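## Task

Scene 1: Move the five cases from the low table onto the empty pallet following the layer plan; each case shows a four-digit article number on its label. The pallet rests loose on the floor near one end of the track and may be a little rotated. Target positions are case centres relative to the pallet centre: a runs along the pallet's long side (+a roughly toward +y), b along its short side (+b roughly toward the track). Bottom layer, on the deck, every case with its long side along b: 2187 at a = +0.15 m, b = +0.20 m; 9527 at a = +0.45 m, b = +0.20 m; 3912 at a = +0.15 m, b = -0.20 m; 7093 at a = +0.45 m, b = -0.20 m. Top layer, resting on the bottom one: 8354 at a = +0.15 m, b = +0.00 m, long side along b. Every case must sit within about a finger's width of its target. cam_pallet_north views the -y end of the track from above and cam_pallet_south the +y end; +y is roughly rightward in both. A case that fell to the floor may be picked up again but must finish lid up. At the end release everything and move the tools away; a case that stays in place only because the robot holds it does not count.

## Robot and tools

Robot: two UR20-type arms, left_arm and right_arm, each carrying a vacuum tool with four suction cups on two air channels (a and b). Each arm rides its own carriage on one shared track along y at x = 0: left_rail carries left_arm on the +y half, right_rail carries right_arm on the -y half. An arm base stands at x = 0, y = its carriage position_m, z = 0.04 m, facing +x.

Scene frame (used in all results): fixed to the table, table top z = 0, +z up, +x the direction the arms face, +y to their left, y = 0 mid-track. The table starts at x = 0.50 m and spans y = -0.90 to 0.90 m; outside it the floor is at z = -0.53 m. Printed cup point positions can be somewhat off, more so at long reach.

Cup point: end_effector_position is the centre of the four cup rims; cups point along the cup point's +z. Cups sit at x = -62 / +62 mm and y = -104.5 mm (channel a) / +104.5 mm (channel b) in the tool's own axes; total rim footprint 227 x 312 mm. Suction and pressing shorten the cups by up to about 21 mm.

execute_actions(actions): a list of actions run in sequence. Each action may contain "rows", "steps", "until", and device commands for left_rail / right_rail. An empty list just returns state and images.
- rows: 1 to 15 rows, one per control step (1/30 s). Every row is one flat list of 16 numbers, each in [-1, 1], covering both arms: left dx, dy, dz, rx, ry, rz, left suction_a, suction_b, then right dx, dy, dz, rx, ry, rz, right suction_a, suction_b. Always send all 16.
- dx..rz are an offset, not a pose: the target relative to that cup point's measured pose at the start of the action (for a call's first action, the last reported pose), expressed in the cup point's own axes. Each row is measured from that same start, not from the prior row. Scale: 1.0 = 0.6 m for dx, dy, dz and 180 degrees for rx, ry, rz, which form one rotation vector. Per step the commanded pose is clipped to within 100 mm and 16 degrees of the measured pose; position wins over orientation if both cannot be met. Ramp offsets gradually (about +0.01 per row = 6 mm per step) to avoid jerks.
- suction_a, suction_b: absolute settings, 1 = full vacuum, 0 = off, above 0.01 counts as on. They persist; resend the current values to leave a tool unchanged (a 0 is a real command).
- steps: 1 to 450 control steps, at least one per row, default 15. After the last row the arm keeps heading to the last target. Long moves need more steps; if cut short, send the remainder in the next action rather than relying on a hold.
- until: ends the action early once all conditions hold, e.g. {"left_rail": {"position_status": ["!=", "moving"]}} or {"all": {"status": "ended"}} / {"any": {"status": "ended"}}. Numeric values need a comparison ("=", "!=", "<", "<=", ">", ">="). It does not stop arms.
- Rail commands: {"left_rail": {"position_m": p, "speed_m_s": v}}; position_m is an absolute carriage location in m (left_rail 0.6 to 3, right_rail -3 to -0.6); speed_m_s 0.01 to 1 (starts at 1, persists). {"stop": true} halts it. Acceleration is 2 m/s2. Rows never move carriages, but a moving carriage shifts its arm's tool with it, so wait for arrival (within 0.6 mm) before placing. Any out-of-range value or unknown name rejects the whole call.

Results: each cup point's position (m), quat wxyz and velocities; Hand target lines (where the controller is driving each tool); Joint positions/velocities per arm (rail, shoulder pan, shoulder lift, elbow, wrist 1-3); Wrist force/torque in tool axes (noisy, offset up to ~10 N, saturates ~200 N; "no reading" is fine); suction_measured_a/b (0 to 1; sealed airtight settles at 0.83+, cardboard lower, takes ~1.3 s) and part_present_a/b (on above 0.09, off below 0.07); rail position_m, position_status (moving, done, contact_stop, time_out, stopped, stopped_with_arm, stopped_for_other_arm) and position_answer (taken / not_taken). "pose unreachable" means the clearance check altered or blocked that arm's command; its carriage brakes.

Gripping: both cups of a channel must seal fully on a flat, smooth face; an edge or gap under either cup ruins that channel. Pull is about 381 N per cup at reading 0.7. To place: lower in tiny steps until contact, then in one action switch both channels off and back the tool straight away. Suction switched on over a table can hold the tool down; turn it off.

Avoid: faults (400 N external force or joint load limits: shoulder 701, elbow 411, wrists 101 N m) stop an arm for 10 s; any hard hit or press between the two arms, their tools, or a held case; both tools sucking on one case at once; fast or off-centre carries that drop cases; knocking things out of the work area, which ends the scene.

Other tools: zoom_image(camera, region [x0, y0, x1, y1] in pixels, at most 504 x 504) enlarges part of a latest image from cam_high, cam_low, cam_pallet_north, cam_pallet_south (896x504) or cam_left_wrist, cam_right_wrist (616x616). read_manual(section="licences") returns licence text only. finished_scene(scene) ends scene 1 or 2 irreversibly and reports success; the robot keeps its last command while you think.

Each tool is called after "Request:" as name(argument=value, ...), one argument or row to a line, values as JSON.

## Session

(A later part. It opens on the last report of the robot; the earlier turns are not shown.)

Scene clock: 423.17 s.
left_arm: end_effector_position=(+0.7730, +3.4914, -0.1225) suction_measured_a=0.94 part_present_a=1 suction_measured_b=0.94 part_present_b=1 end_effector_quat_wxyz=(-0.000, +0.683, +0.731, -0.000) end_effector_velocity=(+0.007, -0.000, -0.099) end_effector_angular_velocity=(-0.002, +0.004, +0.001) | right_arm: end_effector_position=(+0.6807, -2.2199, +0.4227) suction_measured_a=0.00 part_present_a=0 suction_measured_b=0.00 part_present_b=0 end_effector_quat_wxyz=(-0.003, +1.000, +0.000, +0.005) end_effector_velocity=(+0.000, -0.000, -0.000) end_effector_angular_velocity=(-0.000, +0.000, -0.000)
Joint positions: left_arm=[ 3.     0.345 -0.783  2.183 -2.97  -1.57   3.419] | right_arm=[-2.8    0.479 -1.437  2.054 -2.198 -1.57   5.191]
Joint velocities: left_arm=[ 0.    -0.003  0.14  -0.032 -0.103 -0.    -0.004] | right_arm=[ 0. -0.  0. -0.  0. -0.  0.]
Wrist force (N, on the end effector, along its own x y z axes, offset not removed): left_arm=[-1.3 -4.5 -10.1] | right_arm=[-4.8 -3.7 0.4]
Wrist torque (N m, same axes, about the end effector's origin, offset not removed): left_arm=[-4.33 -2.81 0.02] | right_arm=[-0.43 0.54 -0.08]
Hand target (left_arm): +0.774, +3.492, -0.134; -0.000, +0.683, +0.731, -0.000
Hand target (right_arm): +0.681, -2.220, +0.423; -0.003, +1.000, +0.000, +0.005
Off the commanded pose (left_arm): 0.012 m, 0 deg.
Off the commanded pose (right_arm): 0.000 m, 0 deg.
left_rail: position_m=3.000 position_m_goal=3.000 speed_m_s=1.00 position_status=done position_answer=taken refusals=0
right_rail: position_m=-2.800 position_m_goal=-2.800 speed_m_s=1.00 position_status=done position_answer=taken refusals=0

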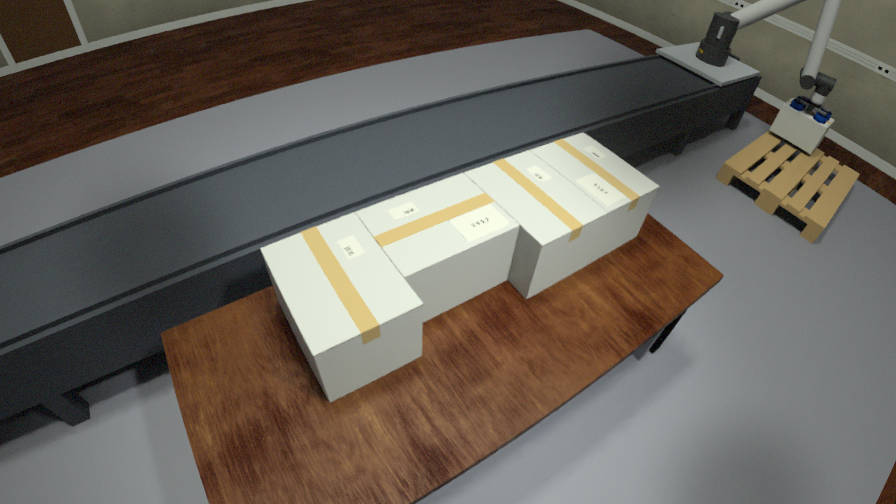

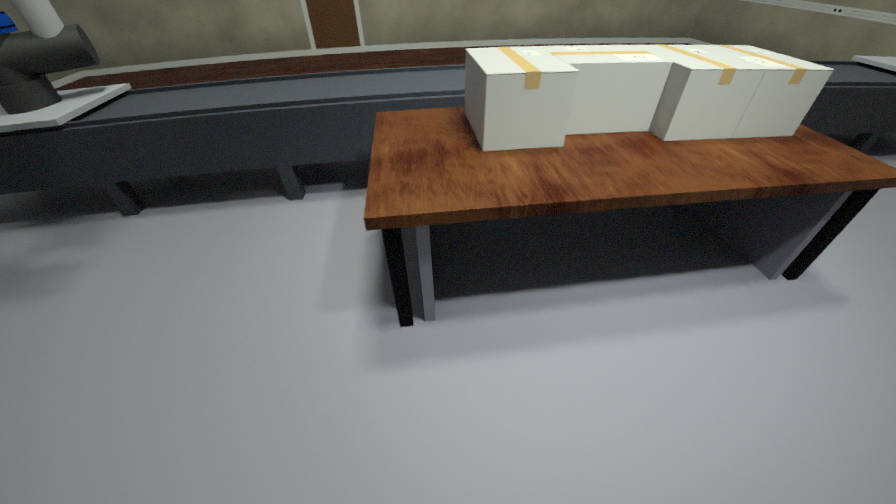

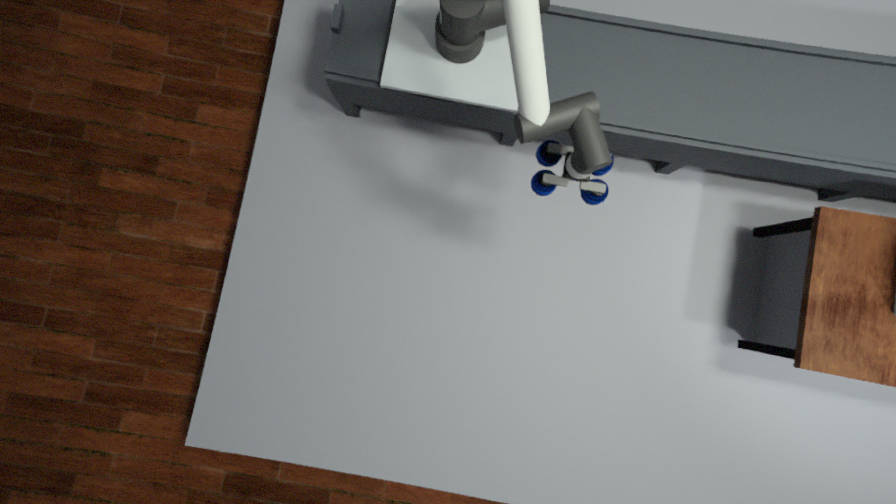

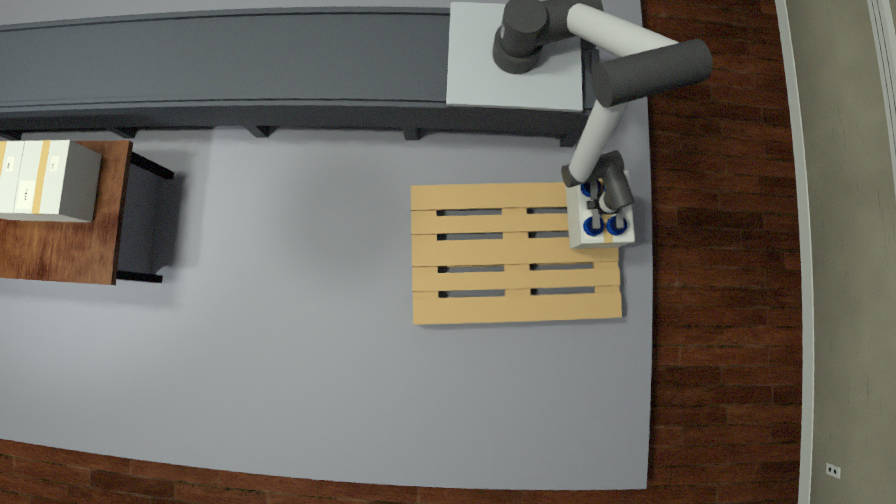

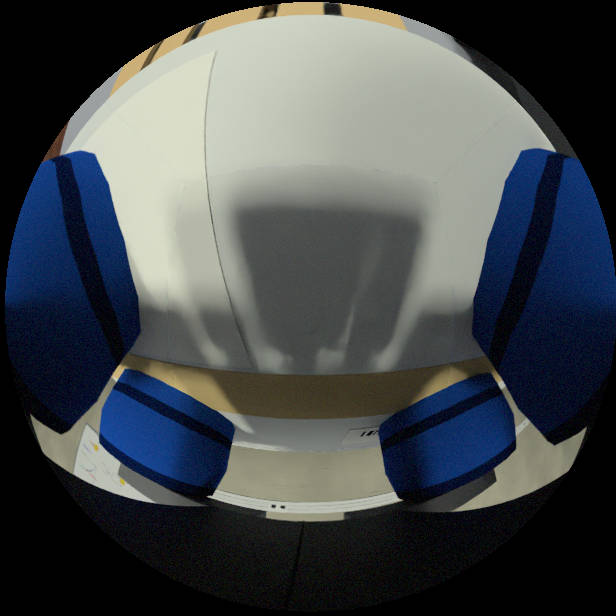

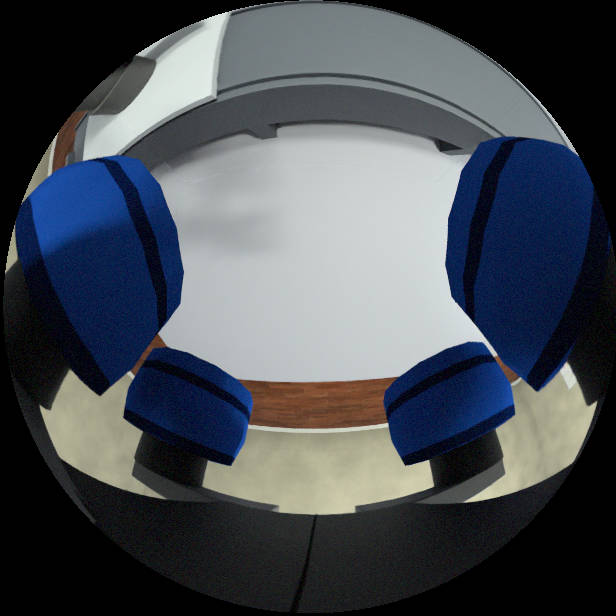

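Request:
execute_actions(
  actions=[],
)

Request:
zoom_image(
  camera="cam_pallet_south",
  region=[560, 215, 644, 265],
)

Request:
zoom_image(
  camera="cam_high",
  region=[740, 80, 880, 220],
)

Scene clock: 425.17 s.
left_arm: end_effector_position=(+0.7744, +3.4915, -0.1342) suction_measured_a=0.94 part_present_a=1 suction_measured_b=0.94 part_present_b=1 end_effector_quat_wxyz=(-0.000, +0.683, +0.731, -0.000) end_effector_velocity=(-0.000, -0.000, -0.000) end_effector_angular_velocity=(-0.000, +0.000, -0.000) | right_arm: end_effector_position=(+0.6807, -2.2199, +0.4227) suction_measured_a=0.00 part_present_a=0 suction_measured_b=0.00 part_present_b=0 end_effector_quat_wxyz=(-0.003, +1.000, +0.000, +0.005) end_effector_velocity=(-0.000, -0.000, +0.000) end_effector_angular_velocity=(+0.000, -0.000, +0.000)
Joint positions: left_arm=[ 3.     0.345 -0.766  2.179 -2.983 -1.57   3.418] | right_arm=[-2.8    0.479 -1.437  2.054 -2.198 -1.57   5.191]
Joint velocities: left_arm=[ 0. -0.  0. -0. -0. -0.  0.] | right_arm=[ 0.  0. -0. -0.  0. -0. -0.]
Wrist force (N, on the end effector, along its own x y z axes, offset not removed): left_arm=[5.3 -0.8 -21.3] | right_arm=[-1.8 -3.7 0.5]
Wrist torque (N m, same axes, about the end effector's origin, offset not removed): left_arm=[-4.16 -3.14 0.12] | right_arm=[-0.50 0.14 -0.04]
Hand target (left_arm): +0.774, +3.492, -0.134; -0.000, +0.683, +0.731, -0.000
Hand target (right_arm): +0.681, -2.220, +0.423; -0.003, +1.000, +0.000, +0.005
Off the commanded pose (left_arm): 0.000 m, 0 deg.
Off the commanded pose (right_arm): 0.000 m, 0 deg.
left_rail: position_m=3.000 position_m_goal=3.000 speed_m_s=1.00 position_status=done position_answer=taken refusals=0
right_rail: position_m=-2.800 position_m_goal=-2.800 speed_m_s=1.00 position_status=done position_answer=taken refusals=0

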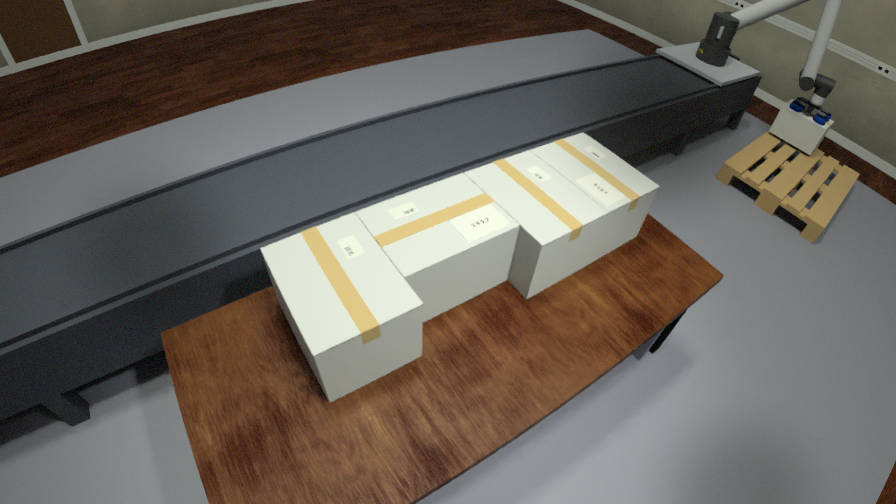

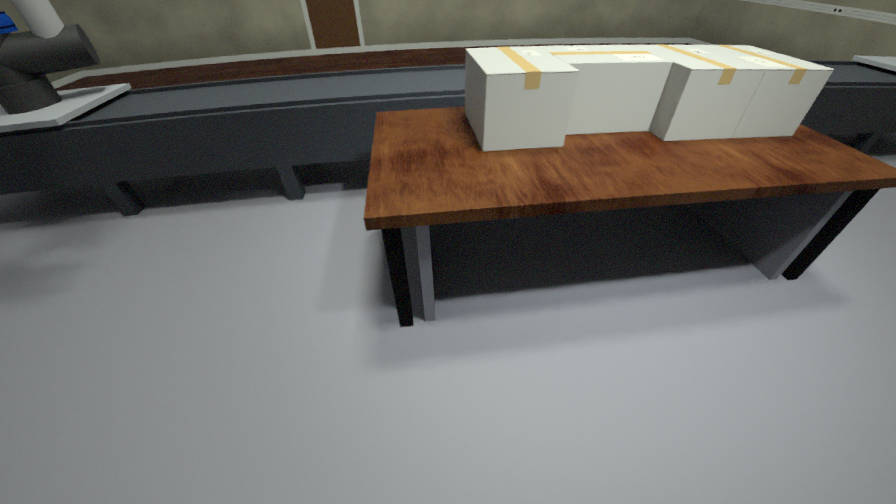

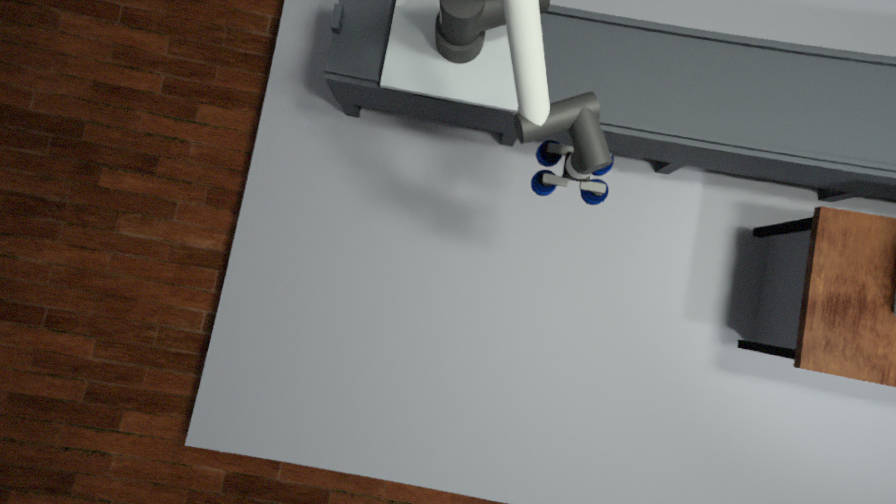

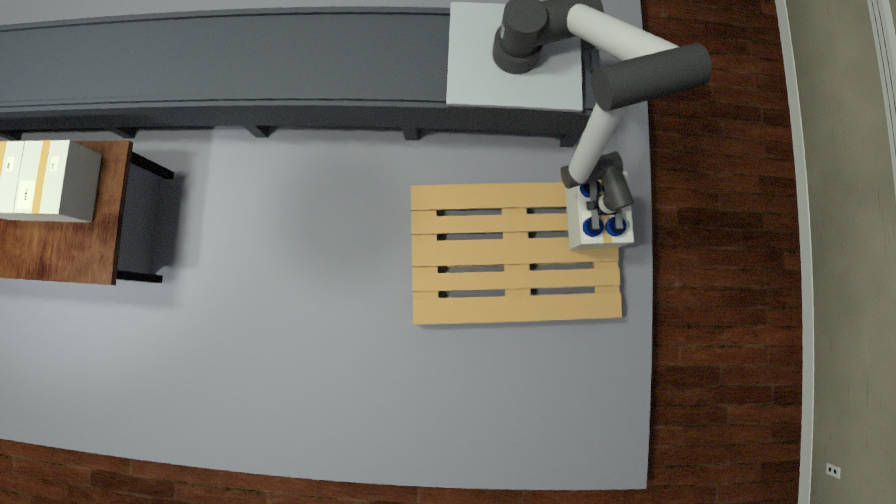

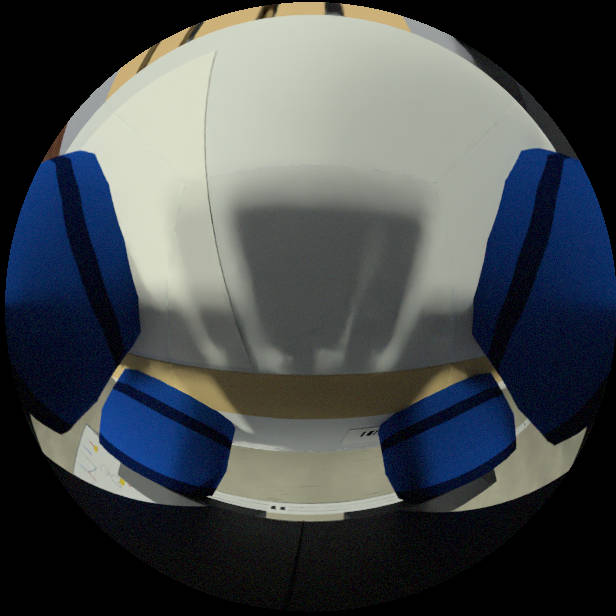

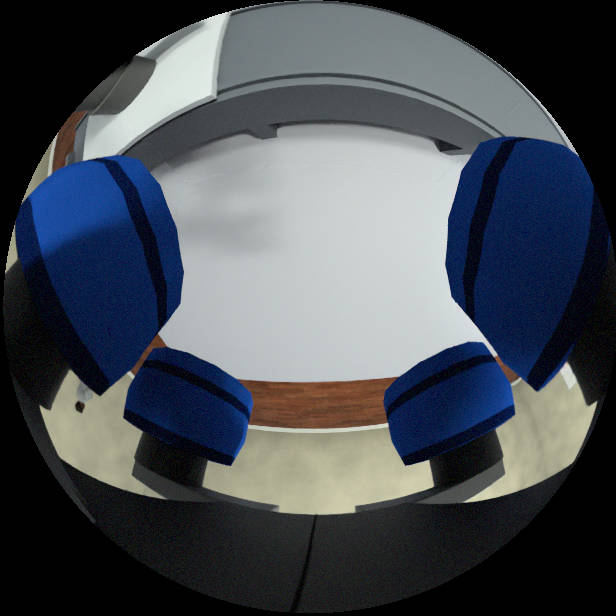

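Region (560, 215, 644, 265) of cam_pallet_south's 896x504 image, scaled by 6.000, with more detail than that image has; it fills the top 300 rows of this view, and the rest is white.

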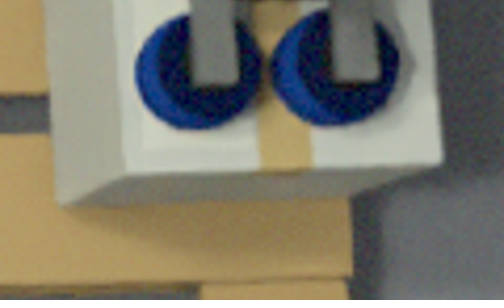

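Region (740, 80, 880, 220) of cam_high's 896x504 image, scaled by 3.600, with more detail than that image has.

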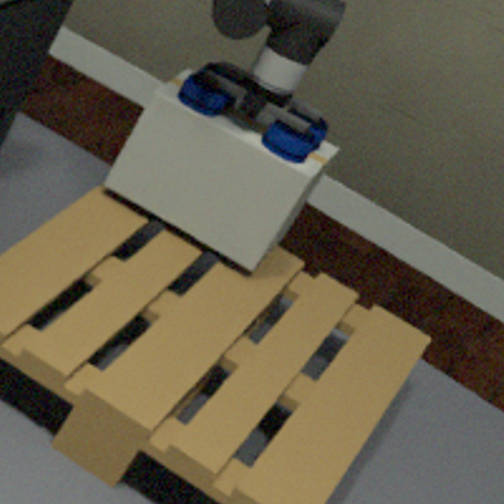

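Request:
execute_actions(
  actions=[
    {"rows":[[-0.002,0,0.005,0,0,0,1,1,0,0,0,0,0,0,0,0],[-0.004,0,0.01,0,0,0,1,1,0,0,0,0,0,0,0,0],[-0.005,0,0.013,0,0,0,1,1,0,0,0,0,0,0,0,0]],"steps":5},
  ],
)

Request:
zoom_image(
  camera="cam_high",
  region=[740, 80, 880, 220],
)

Scene clock: 430.23 s.
left_arm: end_effector_position=(+0.7746, +3.4902, -0.1376) suction_measured_a=0.94 part_present_a=1 suction_measured_b=0.94 part_present_b=1 end_effector_quat_wxyz=(-0.000, +0.683, +0.731, -0.000) end_effector_velocity=(+0.001, -0.013, -0.035) end_effector_angular_velocity=(-0.001, +0.002, -0.001) | right_arm: end_effector_position=(+0.6807, -2.2199, +0.4227) suction_measured_a=0.00 part_present_a=0 suction_measured_b=0.00 part_present_b=0 end_effector_quat_wxyz=(-0.003, +1.000, +0.000, +0.005) end_effector_velocity=(+0.000, -0.000, -0.000) end_effector_angular_velocity=(-0.000, +0.000, +0.000)
Joint positions: left_arm=[ 3.     0.343 -0.761  2.179 -2.988 -1.57   3.417] | right_arm=[-2.8    0.479 -1.437  2.054 -2.198 -1.57   5.191]
Joint velocities: left_arm=[ 0.    -0.014  0.048 -0.    -0.046 -0.    -0.014] | right_arm=[ 0. -0.  0. -0.  0.  0. -0.]
Wrist force (N, on the end effector, along its own x y z axes, offset not removed): left_arm=[-1.3 -1.2 -18.0] | right_arm=[-3.0 -0.7 -3.1]
Wrist torque (N m, same axes, about the end effector's origin, offset not removed): left_arm=[-4.20 -2.38 -0.20] | right_arm=[-0.06 0.29 -0.03]
Hand target (left_arm): +0.775, +3.489, -0.142; -0.000, +0.683, +0.731, -0.000
Hand target (right_arm): +0.681, -2.220, +0.423; -0.003, +1.000, +0.000, +0.005
Off the commanded pose (left_arm): 0.005 m, 0 deg.
Off the commanded pose (right_arm): 0.000 m, 0 deg.
left_rail: position_m=3.000 position_m_goal=3.000 speed_m_s=1.00 position_status=done position_answer=taken refusals=0
right_rail: position_m=-2.800 position_m_goal=-2.800 speed_m_s=1.00 position_status=done position_answer=taken refusals=0

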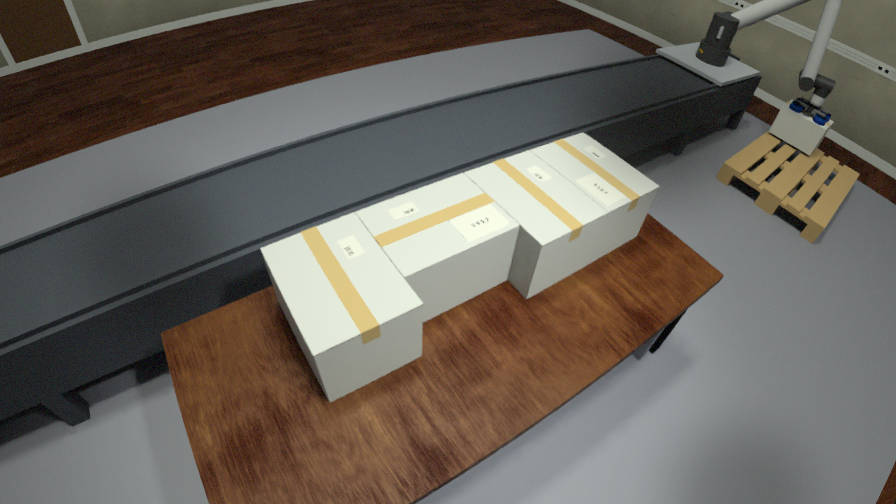

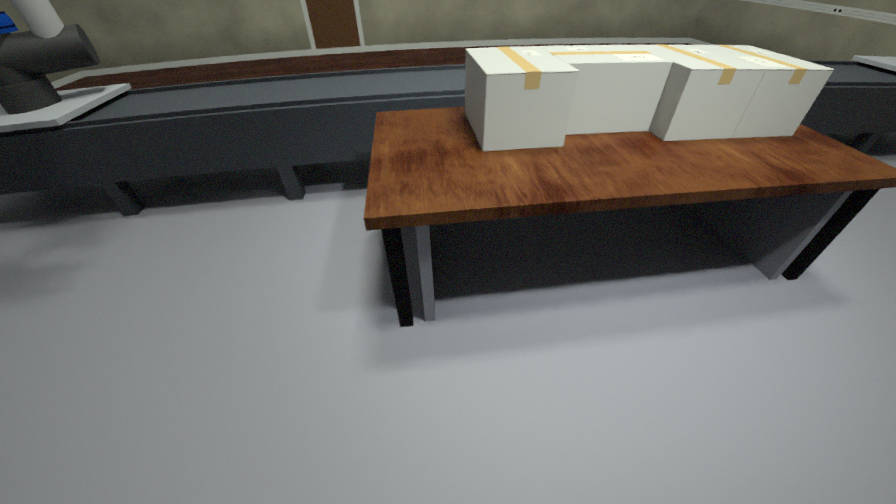

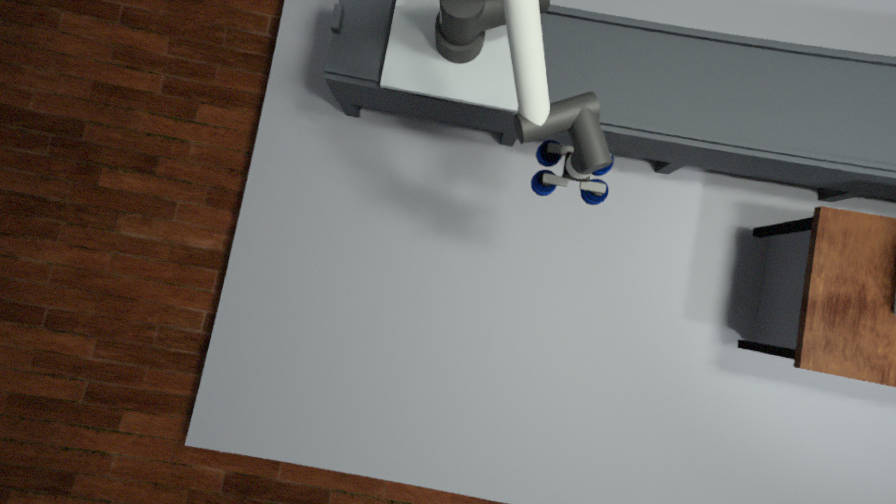

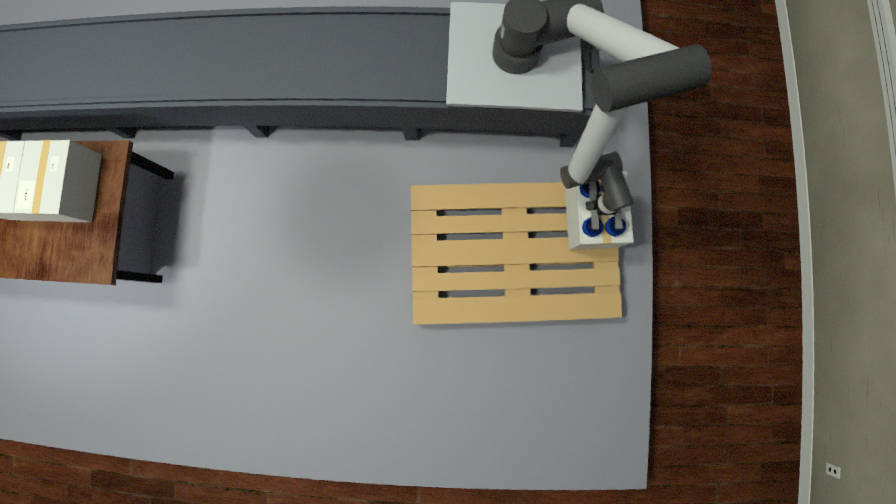

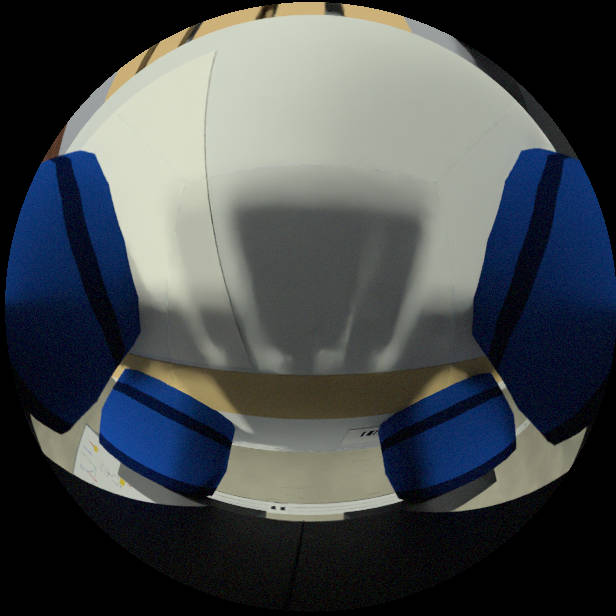

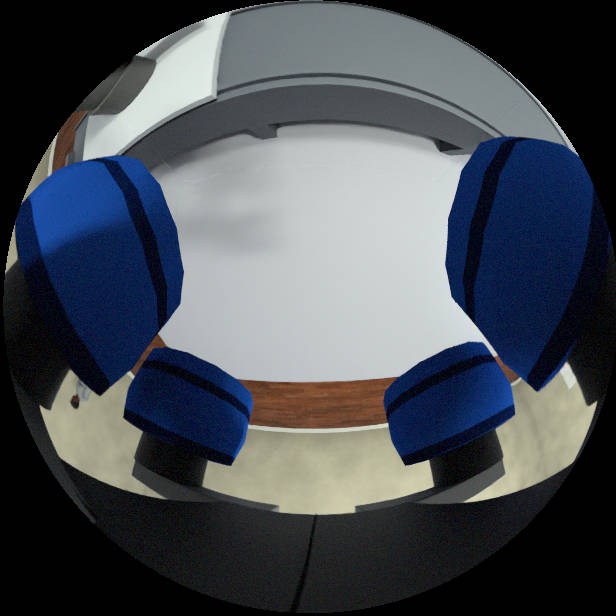

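Region (740, 80, 880, 220) of cam_high's 896x504 image, scaled by 3.600, with more detail than that image has.

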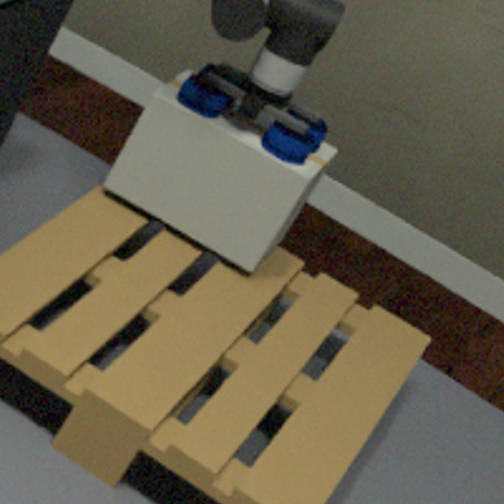

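Request:
execute_actions(
  actions=[],
)

Scene clock: 431.23 s.
left_arm: end_effector_position=(+0.7746, +3.4885, -0.1420) suction_measured_a=0.94 part_present_a=1 suction_measured_b=0.94 part_present_b=1 end_effector_quat_wxyz=(-0.000, +0.683, +0.731, -0.000) end_effector_velocity=(+0.000, -0.000, -0.000) end_effector_angular_velocity=(-0.000, -0.000, -0.000) | right_arm: end_effector_position=(+0.6807, -2.2199, +0.4227) suction_measured_a=0.00 part_present_a=0 suction_measured_b=0.00 part_present_b=0 end_effector_quat_wxyz=(-0.003, +1.000, +0.000, +0.005) end_effector_velocity=(-0.000, -0.000, +0.000) end_effector_angular_velocity=(+0.000, -0.000, +0.000)
Joint positions: left_arm=[ 3.     0.341 -0.755  2.179 -2.994 -1.57   3.415] | right_arm=[-2.8    0.479 -1.437  2.054 -2.198 -1.57   5.191]
Joint velocities: left_arm=[ 0. -0.  0.  0. -0. -0. -0.] | right_arm=[ 0. -0. -0.  0.  0.  0. -0.]
Wrist force (N, on the end effector, along its own x y z axes, offset not removed): left_arm=[1.9 2.4 -19.9] | right_arm=[-5.3 -6.0 0.4]
Wrist torque (N m, same axes, about the end effector's origin, offset not removed): left_arm=[-3.73 -2.65 0.03] | right_arm=[-0.70 0.67 -0.06]
Hand target (left_arm): +0.775, +3.489, -0.142; -0.000, +0.683, +0.731, -0.000
Hand target (right_arm): +0.681, -2.220, +0.423; -0.003, +1.000, +0.000, +0.005
Off the commanded pose (left_arm): 0.000 m, 0 deg.
Off the commanded pose (right_arm): 0.000 m, 0 deg.
left_rail: position_m=3.000 position_m_goal=3.000 speed_m_s=1.00 position_status=done position_answer=taken refusals=0
right_rail: position_m=-2.800 position_m_goal=-2.800 speed_m_s=1.00 position_status=done position_answer=taken refusals=0

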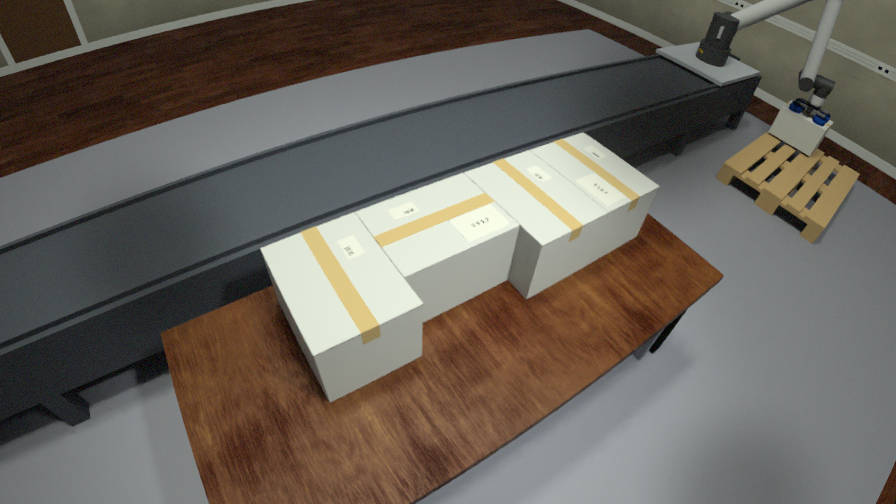

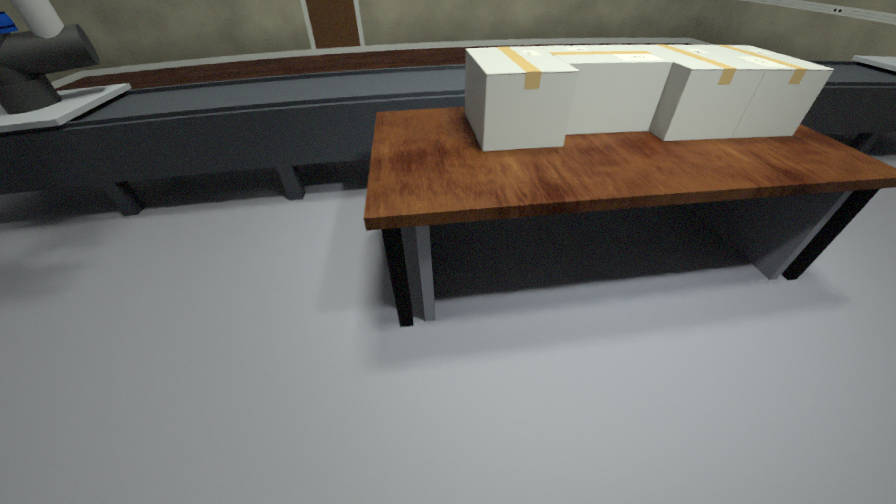

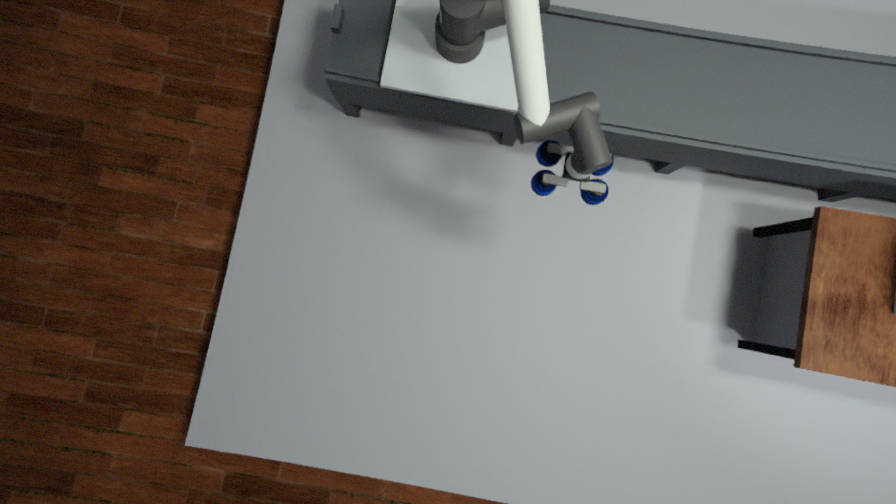

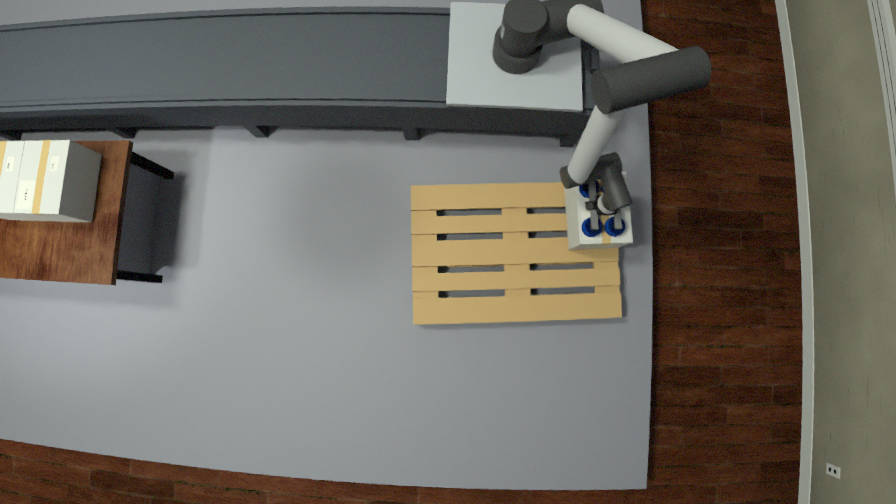

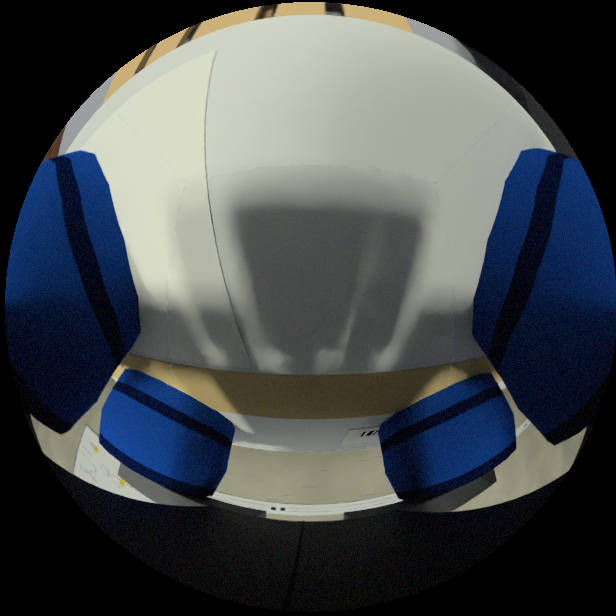

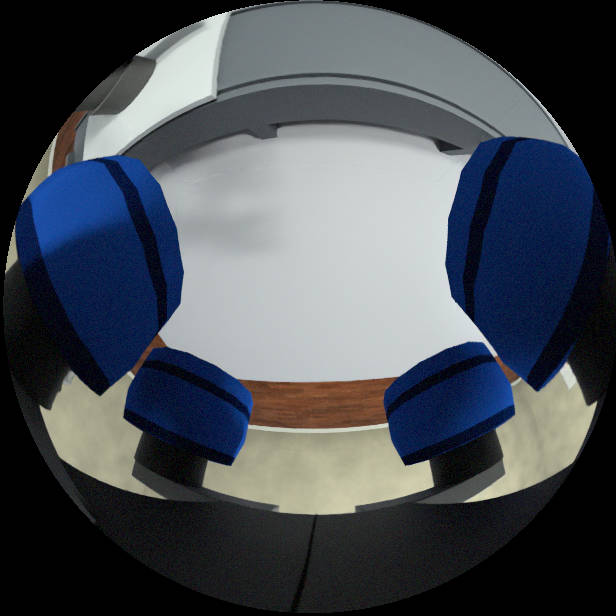

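Request:
execute_actions(
  actions=[
    {"rows":[[0,0,0.003,0,0,0,1,1,0,0,0,0,0,0,0,0],[0,0,0.006,0,0,0,1,1,0,0,0,0,0,0,0,0]],"steps":6},
  ],
)

Scene clock: 432.67 s.
left_arm: end_effector_position=(+0.7743, +3.4884, -0.1443) suction_measured_a=0.94 part_present_a=1 suction_measured_b=0.94 part_present_b=1 end_effector_quat_wxyz=(-0.000, +0.683, +0.731, -0.000) end_effector_velocity=(+0.000, +0.000, -0.012) end_effector_angular_velocity=(+0.000, -0.000, +0.000) | right_arm: end_effector_position=(+0.6807, -2.2199, +0.4227) suction_measured_a=0.00 part_present_a=0 suction_measured_b=0.00 part_present_b=0 end_effector_quat_wxyz=(-0.003, +1.000, +0.000, +0.005) end_effector_velocity=(+0.000, +0.000, -0.000) end_effector_angular_velocity=(-0.000, +0.000, -0.000)
Joint positions: left_arm=[ 3.     0.341 -0.752  2.179 -2.996 -1.57   3.415] | right_arm=[-2.8    0.479 -1.437  2.054 -2.198 -1.57   5.191]
Joint velocities: left_arm=[ 0.     0.     0.016 -0.003 -0.013  0.    -0.   ] | right_arm=[ 0. -0.  0. -0.  0.  0. -0.]
Wrist force (N, on the end effector, along its own x y z axes, offset not removed): left_arm=[-1.8 -5.4 -16.3] | right_arm=[-5.1 -2.2 -3.8]
Wrist torque (N m, same axes, about the end effector's origin, offset not removed): left_arm=[-5.02 -2.03 -0.07] | right_arm=[-0.22 0.56 0.03]
Hand target (left_arm): +0.775, +3.489, -0.146; -0.000, +0.683, +0.731, -0.000
Hand target (right_arm): +0.681, -2.220, +0.423; -0.003, +1.000, +0.000, +0.005
Off the commanded pose (left_arm): 0.001 m, 0 deg.
Off the commanded pose (right_arm): 0.000 m, 0 deg.
left_rail: position_m=3.000 position_m_goal=3.000 speed_m_s=1.00 position_status=done position_answer=taken refusals=0
right_rail: position_m=-2.800 position_m_goal=-2.800 speed_m_s=1.00 position_status=done position_answer=taken refusals=0

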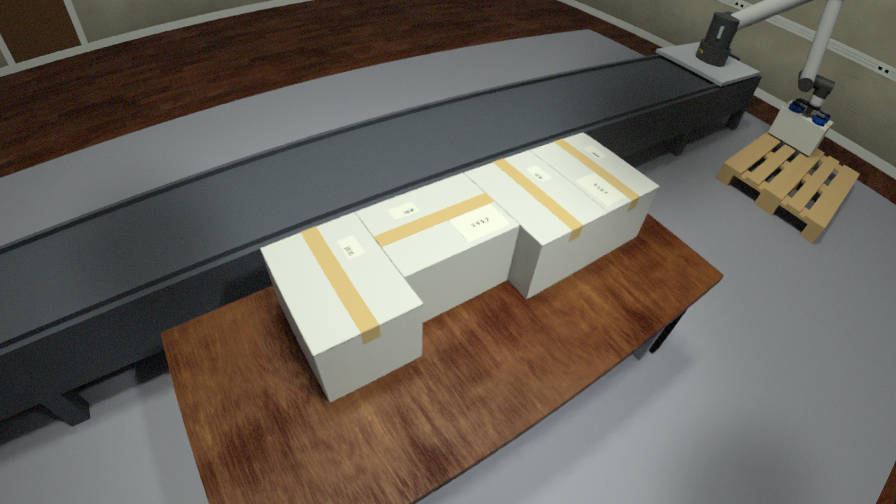

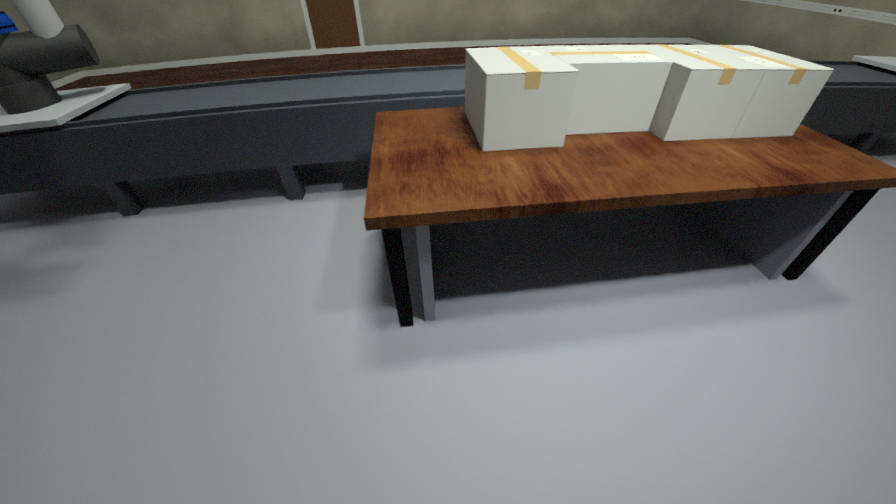

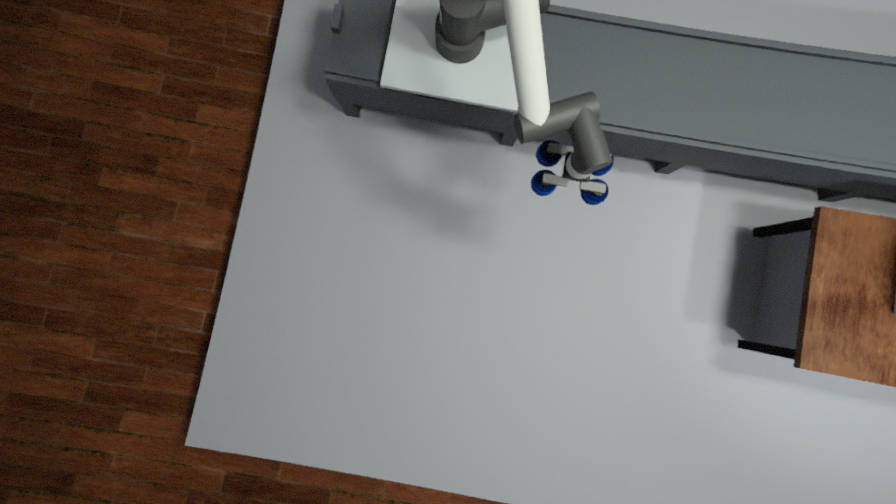

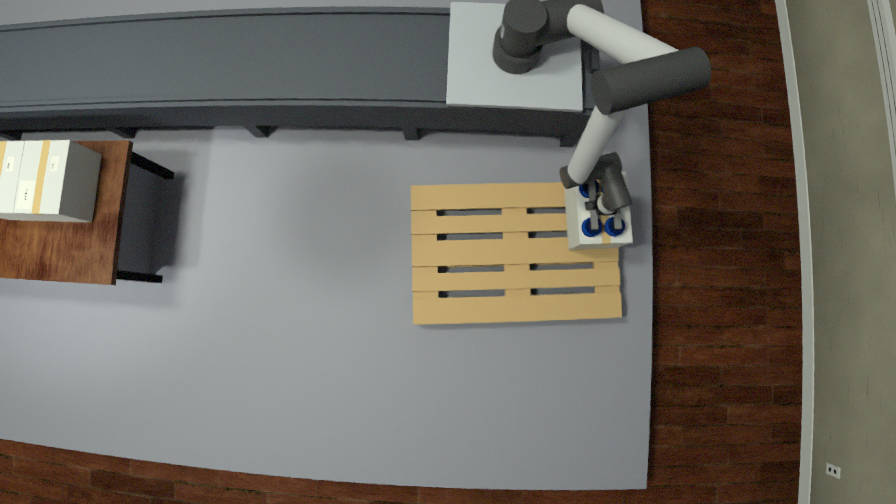

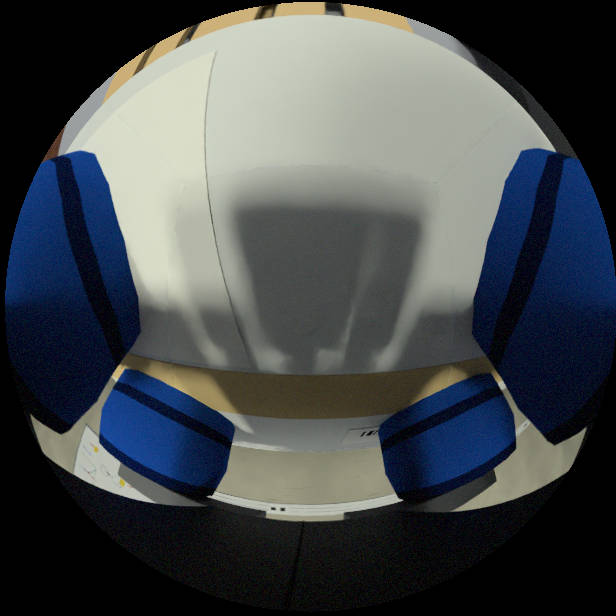

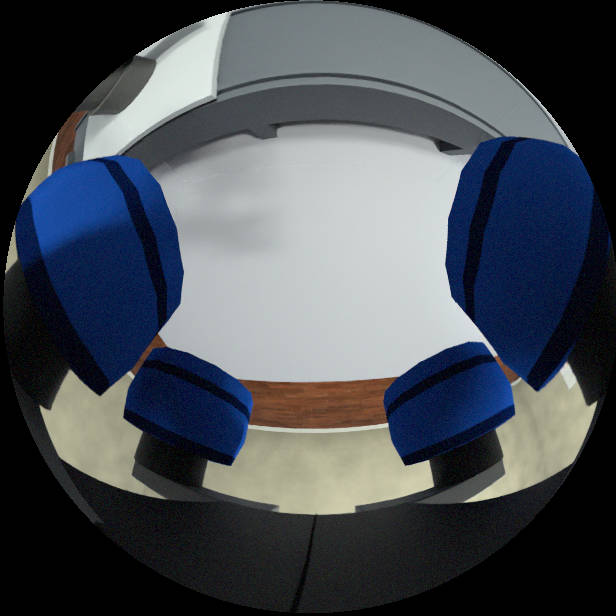

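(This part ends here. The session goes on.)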